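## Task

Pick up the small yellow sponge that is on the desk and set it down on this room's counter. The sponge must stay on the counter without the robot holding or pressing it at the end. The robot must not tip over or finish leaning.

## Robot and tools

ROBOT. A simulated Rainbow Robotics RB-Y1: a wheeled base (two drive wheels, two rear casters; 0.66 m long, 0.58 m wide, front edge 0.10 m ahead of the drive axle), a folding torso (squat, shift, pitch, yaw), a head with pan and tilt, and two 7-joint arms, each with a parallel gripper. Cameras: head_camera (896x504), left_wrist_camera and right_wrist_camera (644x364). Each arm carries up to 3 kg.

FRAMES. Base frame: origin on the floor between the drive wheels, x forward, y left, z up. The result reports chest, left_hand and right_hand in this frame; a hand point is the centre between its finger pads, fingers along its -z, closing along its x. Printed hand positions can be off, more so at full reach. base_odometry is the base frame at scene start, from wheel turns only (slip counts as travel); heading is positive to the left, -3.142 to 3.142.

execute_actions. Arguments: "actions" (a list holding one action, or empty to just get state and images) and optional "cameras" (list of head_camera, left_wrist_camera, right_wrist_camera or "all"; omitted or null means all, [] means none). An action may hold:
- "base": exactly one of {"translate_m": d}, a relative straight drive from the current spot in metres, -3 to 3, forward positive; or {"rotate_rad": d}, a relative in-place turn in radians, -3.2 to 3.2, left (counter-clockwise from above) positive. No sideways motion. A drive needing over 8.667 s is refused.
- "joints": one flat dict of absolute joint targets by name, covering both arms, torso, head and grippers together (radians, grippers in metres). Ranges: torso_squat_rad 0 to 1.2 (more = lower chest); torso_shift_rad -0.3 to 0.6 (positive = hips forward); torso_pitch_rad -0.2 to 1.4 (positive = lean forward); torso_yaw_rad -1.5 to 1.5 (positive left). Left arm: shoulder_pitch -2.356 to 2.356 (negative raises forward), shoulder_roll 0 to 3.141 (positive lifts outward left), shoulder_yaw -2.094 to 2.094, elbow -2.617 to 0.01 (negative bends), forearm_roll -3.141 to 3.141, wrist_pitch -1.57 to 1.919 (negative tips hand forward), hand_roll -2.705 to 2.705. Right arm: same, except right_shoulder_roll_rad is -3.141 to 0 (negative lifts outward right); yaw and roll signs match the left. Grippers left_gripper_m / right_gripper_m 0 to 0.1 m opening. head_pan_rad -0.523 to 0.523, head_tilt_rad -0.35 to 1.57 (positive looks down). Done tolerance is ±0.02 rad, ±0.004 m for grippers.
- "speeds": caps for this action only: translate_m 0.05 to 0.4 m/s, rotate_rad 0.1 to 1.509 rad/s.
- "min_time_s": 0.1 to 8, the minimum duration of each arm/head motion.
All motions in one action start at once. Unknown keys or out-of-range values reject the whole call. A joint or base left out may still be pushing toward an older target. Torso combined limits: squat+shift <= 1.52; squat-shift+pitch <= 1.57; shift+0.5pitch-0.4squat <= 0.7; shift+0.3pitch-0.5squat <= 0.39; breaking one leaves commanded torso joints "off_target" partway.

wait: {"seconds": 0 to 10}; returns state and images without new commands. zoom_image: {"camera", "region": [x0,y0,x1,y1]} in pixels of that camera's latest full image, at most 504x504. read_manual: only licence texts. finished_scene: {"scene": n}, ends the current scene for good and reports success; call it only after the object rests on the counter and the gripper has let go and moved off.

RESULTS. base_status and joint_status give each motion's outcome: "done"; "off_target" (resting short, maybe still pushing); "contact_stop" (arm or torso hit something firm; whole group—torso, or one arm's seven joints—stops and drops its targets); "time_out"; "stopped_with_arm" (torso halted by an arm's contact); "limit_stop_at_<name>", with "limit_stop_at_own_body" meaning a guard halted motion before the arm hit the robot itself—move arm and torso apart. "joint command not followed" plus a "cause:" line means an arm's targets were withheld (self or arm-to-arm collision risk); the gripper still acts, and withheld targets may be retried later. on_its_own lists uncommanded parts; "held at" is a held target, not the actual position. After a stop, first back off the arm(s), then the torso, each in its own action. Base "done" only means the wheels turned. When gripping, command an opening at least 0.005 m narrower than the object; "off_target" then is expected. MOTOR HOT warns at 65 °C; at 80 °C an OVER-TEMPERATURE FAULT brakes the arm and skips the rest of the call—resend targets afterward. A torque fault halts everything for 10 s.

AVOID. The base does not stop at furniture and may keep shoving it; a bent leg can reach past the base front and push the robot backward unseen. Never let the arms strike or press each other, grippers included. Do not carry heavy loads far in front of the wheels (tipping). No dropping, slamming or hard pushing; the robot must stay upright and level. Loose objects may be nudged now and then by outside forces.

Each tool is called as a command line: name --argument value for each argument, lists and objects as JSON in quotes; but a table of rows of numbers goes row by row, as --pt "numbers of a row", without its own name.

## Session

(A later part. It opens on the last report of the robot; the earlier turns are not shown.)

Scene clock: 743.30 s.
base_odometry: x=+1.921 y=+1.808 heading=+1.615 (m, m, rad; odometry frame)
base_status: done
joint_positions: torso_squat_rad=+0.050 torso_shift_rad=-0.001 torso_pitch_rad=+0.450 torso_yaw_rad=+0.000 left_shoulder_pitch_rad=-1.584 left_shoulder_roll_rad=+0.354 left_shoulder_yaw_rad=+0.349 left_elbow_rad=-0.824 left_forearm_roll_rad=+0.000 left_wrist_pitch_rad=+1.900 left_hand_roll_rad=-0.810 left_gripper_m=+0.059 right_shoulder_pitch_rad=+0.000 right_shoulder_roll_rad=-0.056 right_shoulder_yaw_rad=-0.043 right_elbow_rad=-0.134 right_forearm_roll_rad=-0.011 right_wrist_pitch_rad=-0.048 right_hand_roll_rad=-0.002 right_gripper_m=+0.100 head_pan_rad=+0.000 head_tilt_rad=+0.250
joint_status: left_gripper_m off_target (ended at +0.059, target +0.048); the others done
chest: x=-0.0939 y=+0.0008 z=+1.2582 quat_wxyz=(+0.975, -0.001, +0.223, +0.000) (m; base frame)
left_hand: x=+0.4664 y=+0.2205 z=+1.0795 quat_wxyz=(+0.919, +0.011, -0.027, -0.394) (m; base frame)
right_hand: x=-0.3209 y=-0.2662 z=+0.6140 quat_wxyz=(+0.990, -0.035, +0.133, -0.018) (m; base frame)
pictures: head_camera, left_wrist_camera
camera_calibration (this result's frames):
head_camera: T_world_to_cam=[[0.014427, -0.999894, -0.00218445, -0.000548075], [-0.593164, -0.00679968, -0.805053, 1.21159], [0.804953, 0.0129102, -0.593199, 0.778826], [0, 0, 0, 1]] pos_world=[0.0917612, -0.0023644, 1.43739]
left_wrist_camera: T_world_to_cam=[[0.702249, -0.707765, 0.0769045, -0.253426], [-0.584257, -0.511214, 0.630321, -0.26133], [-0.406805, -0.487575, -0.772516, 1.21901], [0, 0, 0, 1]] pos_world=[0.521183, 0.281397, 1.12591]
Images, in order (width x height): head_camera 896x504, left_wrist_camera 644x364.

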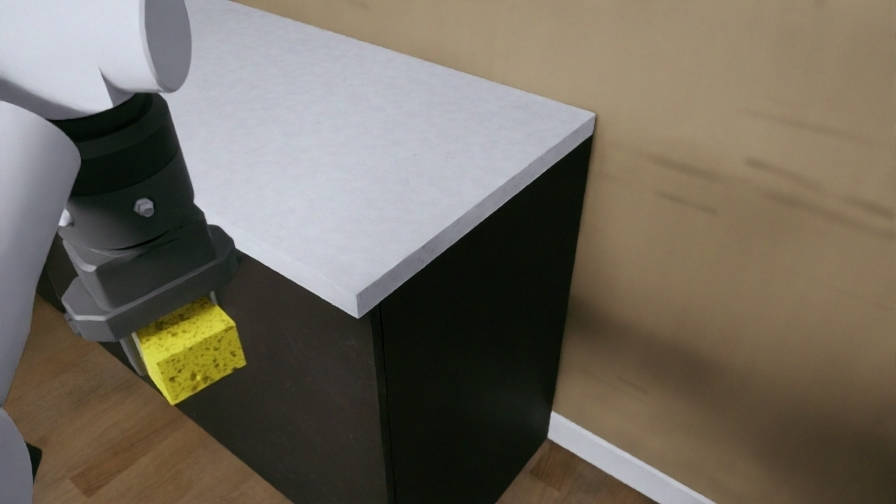

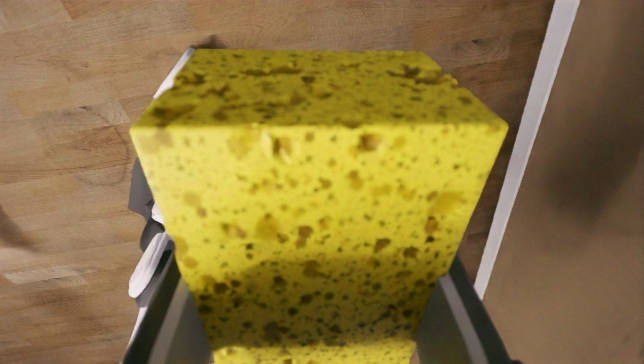

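execute_actions --actions '[{"base": {"translate_m": 0.51}, "joints": {"torso_pitch_rad": 0.55, "left_shoulder_pitch_rad": -1.498, "left_shoulder_roll_rad": 0.323, "left_shoulder_yaw_rad": 0.348, "left_elbow_rad": -0.923, "left_wrist_pitch_rad": 1.787, "head_pan_rad": 0.3, "head_tilt_rad": 0.5, "left_gripper_m": 0.048}, "min_time_s": 1.5, "speeds": {"translate_m": 0.3}}]' --cameras '["head_camera", "left_wrist_camera"]'

Scene clock: 808.73 s.
base_odometry: x=+1.899 y=+2.318 heading=+1.615 (m, m, rad; odometry frame)
base_status: done
joint_positions: torso_squat_rad=+0.050 torso_shift_rad=-0.001 torso_pitch_rad=+0.550 torso_yaw_rad=+0.000 left_shoulder_pitch_rad=-1.498 left_shoulder_roll_rad=+0.323 left_shoulder_yaw_rad=+0.348 left_elbow_rad=-0.923 left_forearm_roll_rad=+0.000 left_wrist_pitch_rad=+1.787 left_hand_roll_rad=-0.810 left_gripper_m=+0.059 right_shoulder_pitch_rad=+0.000 right_shoulder_roll_rad=-0.056 right_shoulder_yaw_rad=-0.043 right_elbow_rad=-0.134 right_forearm_roll_rad=-0.011 right_wrist_pitch_rad=-0.048 right_hand_roll_rad=-0.002 right_gripper_m=+0.100 head_pan_rad=+0.300 head_tilt_rad=+0.500
joint_status: left_gripper_m off_target (ended at +0.059, target +0.048); the others done
chest: x=-0.0668 y=+0.0008 z=+1.2434 quat_wxyz=(+0.962, -0.001, +0.272, +0.000) (m; base frame)
left_hand: x=+0.4888 y=+0.2211 z=+0.9894 quat_wxyz=(+0.919, +0.015, -0.037, -0.393) (m; base frame)
right_hand: x=-0.3569 y=-0.2662 z=+0.6250 quat_wxyz=(+0.982, -0.036, +0.182, -0.016) (m; base frame)
pictures: head_camera, left_wrist_camera
camera_calibration (this result's frames):
head_camera: T_world_to_cam=[[0.263626, -0.951094, -0.161001, 0.207315], [-0.815745, -0.13073, -0.563445, 0.890159], [0.514842, 0.279874, -0.810314, 1.04868], [0, 0, 0, 1]] pos_world=[0.131584, 0.0200474, 1.38469]
left_wrist_camera: T_world_to_cam=[[0.701394, -0.706926, 0.0911198, -0.275689], [-0.596333, -0.511973, 0.61828, -0.173165], [-0.390427, -0.487996, -0.780658, 1.15889], [0, 0, 0, 1]] pos_world=[0.542565, 0.281986, 1.03688]
Images, in order (width x height): head_camera 896x504, left_wrist_camera 644x364.

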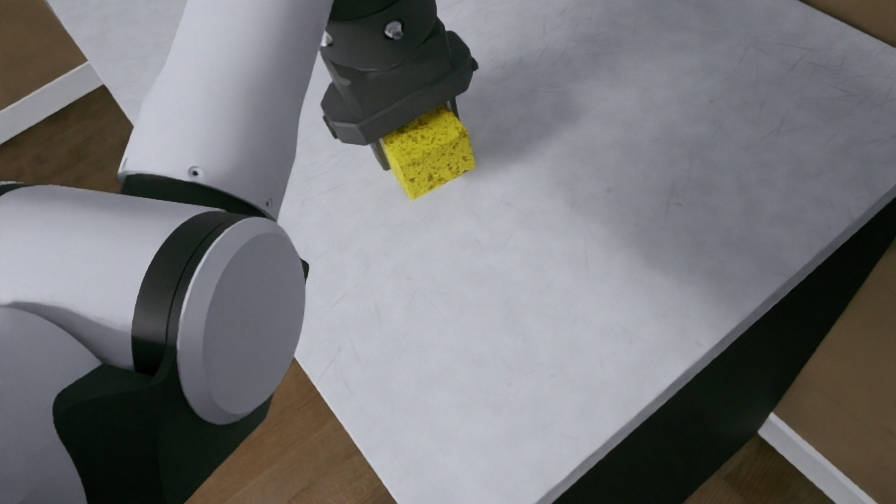

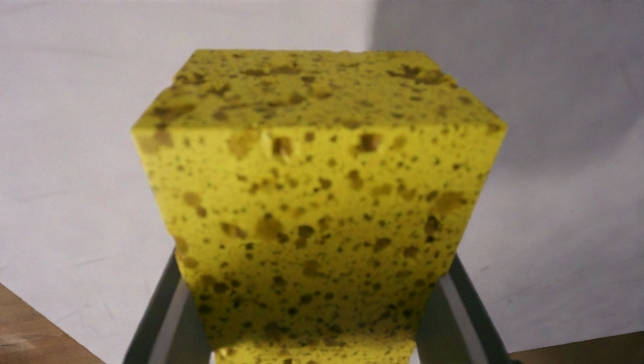

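zoom_image --camera "left_wrist_camera" --region '[0, 244, 200, 364]'

zoom_image --camera "left_wrist_camera" --region '[444, 244, 644, 364]'

zoom_image --camera "head_camera" --region '[320, 60, 560, 240]'

Region (0, 244, 200, 364) of left_wrist_camera's 644x364 image, scaled by 2.520, with more detail than that image has; it fills the top 302 rows of this view, and the rest is white.

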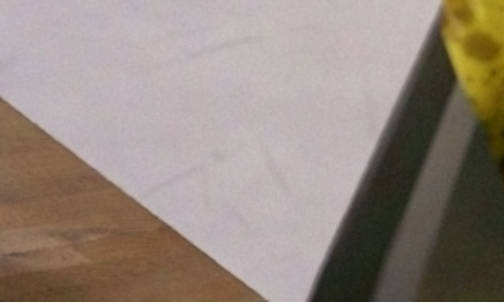

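Region (444, 244, 644, 364) of left_wrist_camera's 644x364 image, scaled by 2.520, with more detail than that image has; it fills the top 302 rows of this view, and the rest is white.

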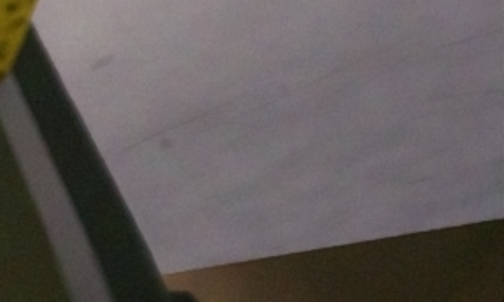

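Region (320, 60, 560, 240) of head_camera's 896x504 image, scaled by 2.100, with more detail than that image has; it fills the top 378 rows of this view, and the rest is white.

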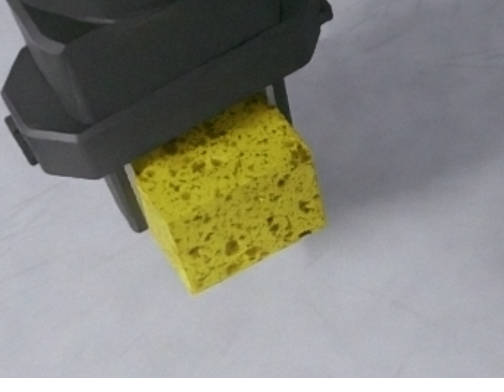

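execute_actions --actions '[{"joints": {"torso_squat_rad": 0.273, "left_gripper_m": 0.048}}]' --cameras '["head_camera", "left_wrist_camera"]'

zoom_image --camera "left_wrist_camera" --region '[0, 244, 200, 364]'

zoom_image --camera "left_wrist_camera" --region '[444, 244, 644, 364]'

Scene clock: 870.00 s.
base_odometry: x=+1.899 y=+2.318 heading=+1.615 (m, m, rad; odometry frame)
base_status: not commanded
joint_positions: torso_squat_rad=+0.273 torso_shift_rad=-0.001 torso_pitch_rad=+0.550 torso_yaw_rad=+0.000 left_shoulder_pitch_rad=-1.498 left_shoulder_roll_rad=+0.323 left_shoulder_yaw_rad=+0.348 left_elbow_rad=-0.923 left_forearm_roll_rad=+0.000 left_wrist_pitch_rad=+1.787 left_hand_roll_rad=-0.810 left_gripper_m=+0.059 right_shoulder_pitch_rad=+0.000 right_shoulder_roll_rad=-0.056 right_shoulder_yaw_rad=-0.043 right_elbow_rad=-0.134 right_forearm_roll_rad=-0.011 right_wrist_pitch_rad=-0.048 right_hand_roll_rad=-0.002 right_gripper_m=+0.100 head_pan_rad=+0.300 head_tilt_rad=+0.500
joint_status: left_gripper_m off_target (ended at +0.059, target +0.048); the others done
chest: x=-0.0668 y=+0.0008 z=+1.2184 quat_wxyz=(+0.962, -0.001, +0.272, +0.000) (m; base frame)
left_hand: x=+0.4888 y=+0.2210 z=+0.9645 quat_wxyz=(+0.919, +0.015, -0.037, -0.393) (m; base frame)
right_hand: x=-0.3569 y=-0.2662 z=+0.6000 quat_wxyz=(+0.982, -0.036, +0.182, -0.016) (m; base frame)
pictures: head_camera, left_wrist_camera
camera_calibration (this result's frames):
head_camera: T_world_to_cam=[[0.263655, -0.951094, -0.160954, 0.203237], [-0.815646, -0.130731, -0.563588, 0.876187], [0.514983, 0.279874, -0.810224, 1.02835], [0, 0, 0, 1]] pos_world=[0.13149, 0.020033, 1.35971]
left_wrist_camera: T_world_to_cam=[[0.701378, -0.706926, 0.0912445, -0.273524], [-0.596443, -0.511973, 0.618174, -0.157626], [-0.390288, -0.487996, -0.780728, 1.13942], [0, 0, 0, 1]] pos_world=[0.542533, 0.281972, 1.01198]
Images, in order (width x height): head_camera 896x504, left_wrist_camera 644x364.

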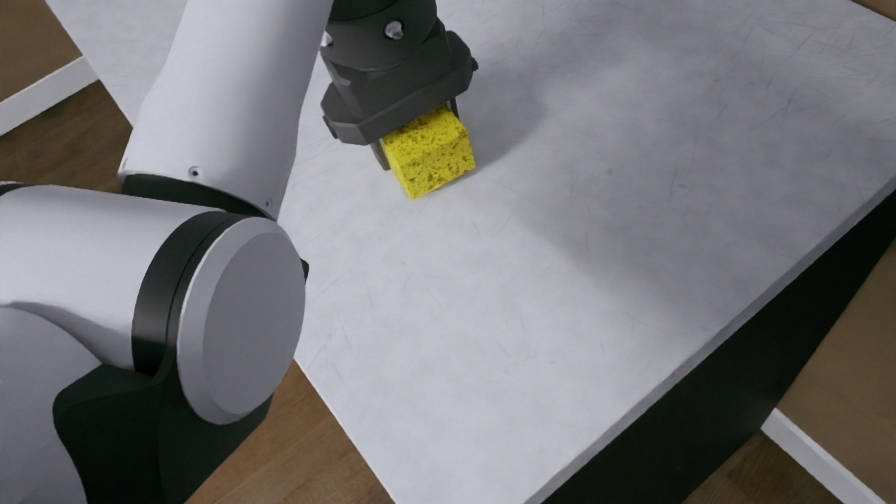

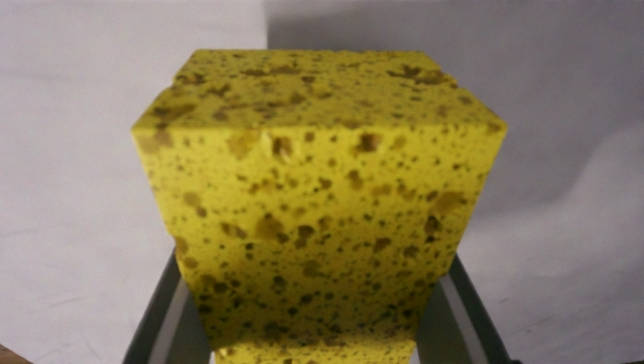

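Region (0, 244, 200, 364) of left_wrist_camera's 644x364 image, scaled by 2.520, with more detail than that image has; it fills the top 302 rows of this view, and the rest is white.

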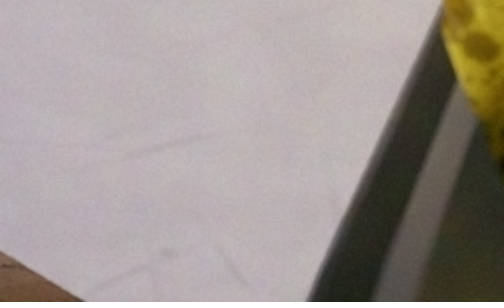

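Region (444, 244, 644, 364) of left_wrist_camera's 644x364 image, scaled by 2.520, with more detail than that image has; it fills the top 302 rows of this view, and the rest is white.

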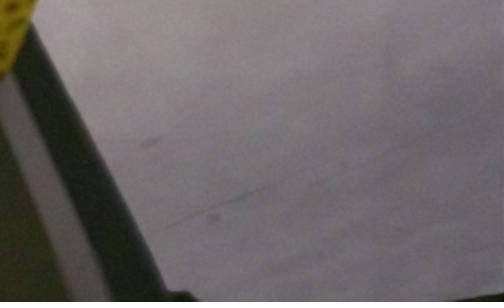

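execute_actions --actions '[{"joints": {"torso_squat_rad": 0.348, "left_gripper_m": 0.048}}]' --cameras '["head_camera", "left_wrist_camera"]'

zoom_image --camera "head_camera" --region '[320, 60, 560, 240]'

Scene clock: 900.63 s.
base_odometry: x=+1.899 y=+2.318 heading=+1.615 (m, m, rad; odometry frame)
base_status: not commanded
joint_positions: torso_squat_rad=+0.348 torso_shift_rad=-0.001 torso_pitch_rad=+0.549 torso_yaw_rad=+0.000 left_shoulder_pitch_rad=-1.499 left_shoulder_roll_rad=+0.323 left_shoulder_yaw_rad=+0.348 left_elbow_rad=-0.924 left_forearm_roll_rad=+0.000 left_wrist_pitch_rad=+1.787 left_hand_roll_rad=-0.810 left_gripper_m=+0.059 right_shoulder_pitch_rad=+0.000 right_shoulder_roll_rad=-0.056 right_shoulder_yaw_rad=-0.043 right_elbow_rad=-0.134 right_forearm_roll_rad=-0.011 right_wrist_pitch_rad=-0.048 right_hand_roll_rad=-0.002 right_gripper_m=+0.100 head_pan_rad=+0.300 head_tilt_rad=+0.500
joint_status: left_gripper_m off_target (ended at +0.059, target +0.048); the others done
chest: x=-0.0672 y=+0.0008 z=+1.2024 quat_wxyz=(+0.963, -0.001, +0.271, +0.000) (m; base frame)
left_hand: x=+0.4891 y=+0.2209 z=+0.9499 quat_wxyz=(+0.918, +0.016, -0.038, -0.393) (m; base frame)
right_hand: x=-0.3568 y=-0.2662 z=+0.5838 quat_wxyz=(+0.983, -0.036, +0.182, -0.016) (m; base frame)
pictures: head_camera, left_wrist_camera
camera_calibration (this result's frames):
head_camera: T_world_to_cam=[[0.263815, -0.95108, -0.160777, 0.200566], [-0.815172, -0.130727, -0.564274, 0.867729], [0.515651, 0.279925, -0.809781, 1.01518], [0, 0, 0, 1]] pos_world=[0.130956, 0.0200146, 1.34396]
left_wrist_camera: T_world_to_cam=[[0.700925, -0.707103, 0.0933237, -0.27425], [-0.598382, -0.511795, 0.616446, -0.14595], [-0.388128, -0.487925, -0.781847, 1.12806], [0, 0, 0, 1]] pos_world=[0.542726, 0.28179, 0.997535]
Images, in order (width x height): head_camera 896x504, left_wrist_camera 644x364.

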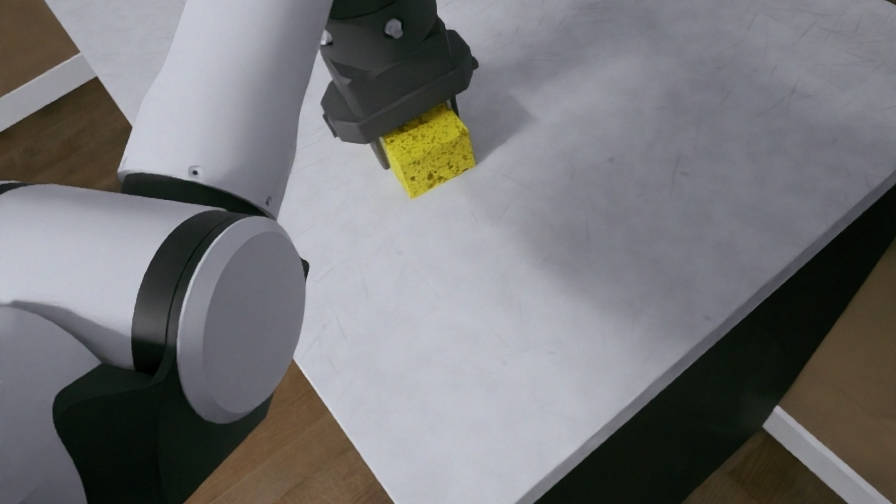

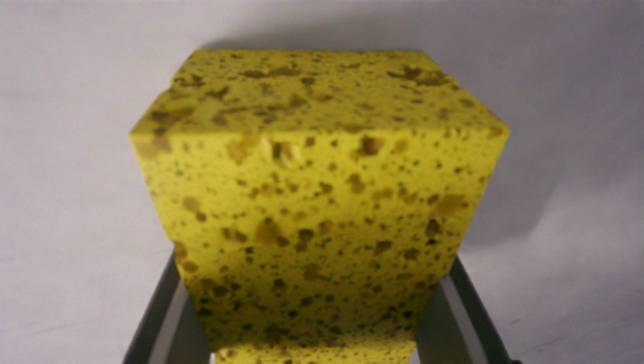

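Region (320, 60, 560, 240) of head_camera's 896x504 image, scaled by 2.100, with more detail than that image has; it fills the top 378 rows of this view, and the rest is white.

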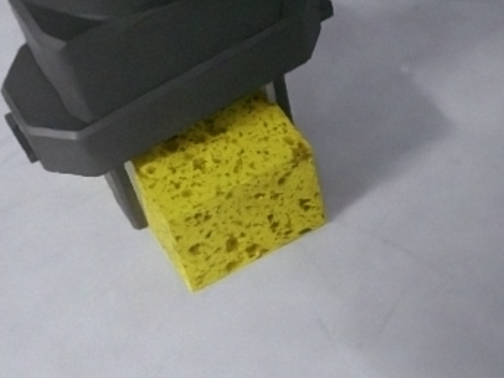

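Contact has been made (joints slightly deflected). Releasing.

execute_actions --actions '[{"joints": {"left_gripper_m": 0.1}}]' --cameras '["left_wrist_camera"]'

execute_actions --actions '[{"joints": {"torso_pitch_rad": 0.3, "left_elbow_rad": -1.1, "left_wrist_pitch_rad": 1.85}}]' --cameras '["head_camera", "left_wrist_camera"]'

Scene clock: 911.07 s.
base_odometry: x=+1.899 y=+2.318 heading=+1.615 (m, m, rad; odometry frame)
base_status: not commanded
joint_positions: torso_squat_rad=+0.348 torso_shift_rad=-0.001 torso_pitch_rad=+0.550 torso_yaw_rad=+0.000 left_shoulder_pitch_rad=-1.498 left_shoulder_roll_rad=+0.323 left_shoulder_yaw_rad=+0.348 left_elbow_rad=-0.923 left_forearm_roll_rad=+0.000 left_wrist_pitch_rad=+1.787 left_hand_roll_rad=-0.810 left_gripper_m=+0.100 right_shoulder_pitch_rad=+0.000 right_shoulder_roll_rad=-0.056 right_shoulder_yaw_rad=-0.043 right_elbow_rad=-0.134 right_forearm_roll_rad=-0.011 right_wrist_pitch_rad=-0.048 right_hand_roll_rad=-0.002 right_gripper_m=+0.100 head_pan_rad=+0.300 head_tilt_rad=+0.500
joint_status: all done
chest: x=-0.0669 y=+0.0008 z=+1.2023 quat_wxyz=(+0.962, -0.001, +0.272, +0.000) (m; base frame)
left_hand: x=+0.4888 y=+0.2211 z=+0.9486 quat_wxyz=(+0.919, +0.015, -0.037, -0.393) (m; base frame)
right_hand: x=-0.3569 y=-0.2662 z=+0.5839 quat_wxyz=(+0.982, -0.036, +0.182, -0.016) (m; base frame)
pictures: left_wrist_camera
camera_calibration (this result's frames):
left_wrist_camera: T_world_to_cam=[[0.701333, -0.706943, 0.0914544, -0.272272], [-0.596703, -0.512036, 0.617871, -0.147395], [-0.389972, -0.487904, -0.780943, 1.12712], [0, 0, 0, 1]] pos_world=[0.542546, 0.281973, 0.996187]
Images, in order (width x height): left_wrist_camera 644x364.

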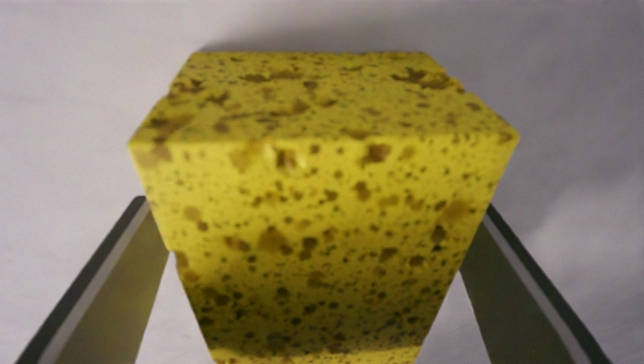

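Scene clock: 912.70 s.
base_odometry: x=+1.899 y=+2.318 heading=+1.615 (m, m, rad; odometry frame)
base_status: not commanded
joint_positions: torso_squat_rad=+0.348 torso_shift_rad=-0.001 torso_pitch_rad=+0.300 torso_yaw_rad=+0.000 left_shoulder_pitch_rad=-1.498 left_shoulder_roll_rad=+0.323 left_shoulder_yaw_rad=+0.348 left_elbow_rad=-1.100 left_forearm_roll_rad=+0.000 left_wrist_pitch_rad=+1.850 left_hand_roll_rad=-0.810 left_gripper_m=+0.100 right_shoulder_pitch_rad=+0.000 right_shoulder_roll_rad=-0.056 right_shoulder_yaw_rad=-0.043 right_elbow_rad=-0.134 right_forearm_roll_rad=-0.011 right_wrist_pitch_rad=-0.048 right_hand_roll_rad=-0.002 right_gripper_m=+0.100 head_pan_rad=+0.300 head_tilt_rad=+0.500
joint_status: all done
chest: x=-0.1371 y=+0.0008 z=+1.2341 quat_wxyz=(+0.989, -0.001, +0.150, +0.000) (m; base frame)
left_hand: x=+0.4660 y=+0.2212 z=+1.1749 quat_wxyz=(+0.897, +0.086, -0.202, -0.384) (m; base frame)
right_hand: x=-0.2652 y=-0.2662 z=+0.5632 quat_wxyz=(+0.998, -0.034, +0.058, -0.020) (m; base frame)
pictures: head_camera, left_wrist_camera
camera_calibration (this result's frames):
head_camera: T_world_to_cam=[[0.295455, -0.951034, -0.0907771, 0.142047], [-0.650917, -0.130841, -0.747788, 1.07768], [0.699295, 0.280026, -0.657702, 0.914333], [0, 0, 0, 1]] pos_world=[0.0201264, 0.02006, 1.42013]
left_wrist_camera: T_world_to_cam=[[0.623296, -0.706772, 0.334628, -0.526195], [-0.777138, -0.512276, 0.365554, 0.0798093], [-0.0869414, -0.487901, -0.868559, 1.25674], [0, 0, 0, 1]] pos_world=[0.499261, 0.282146, 1.23845]
Images, in order (width x height): head_camera 896x504, left_wrist_camera 644x364.

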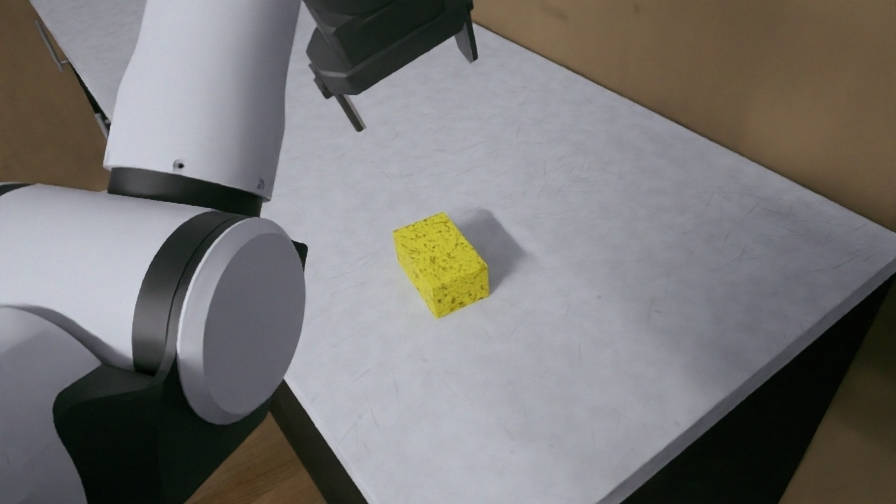

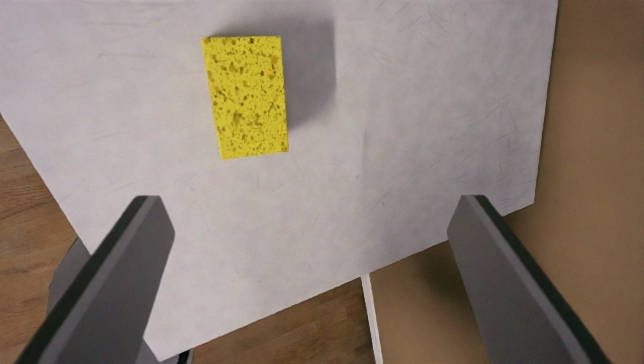

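The sponge is resting on the counter and the hand is clear.

finished_scene --scene 1

The scene is finished: the task was done.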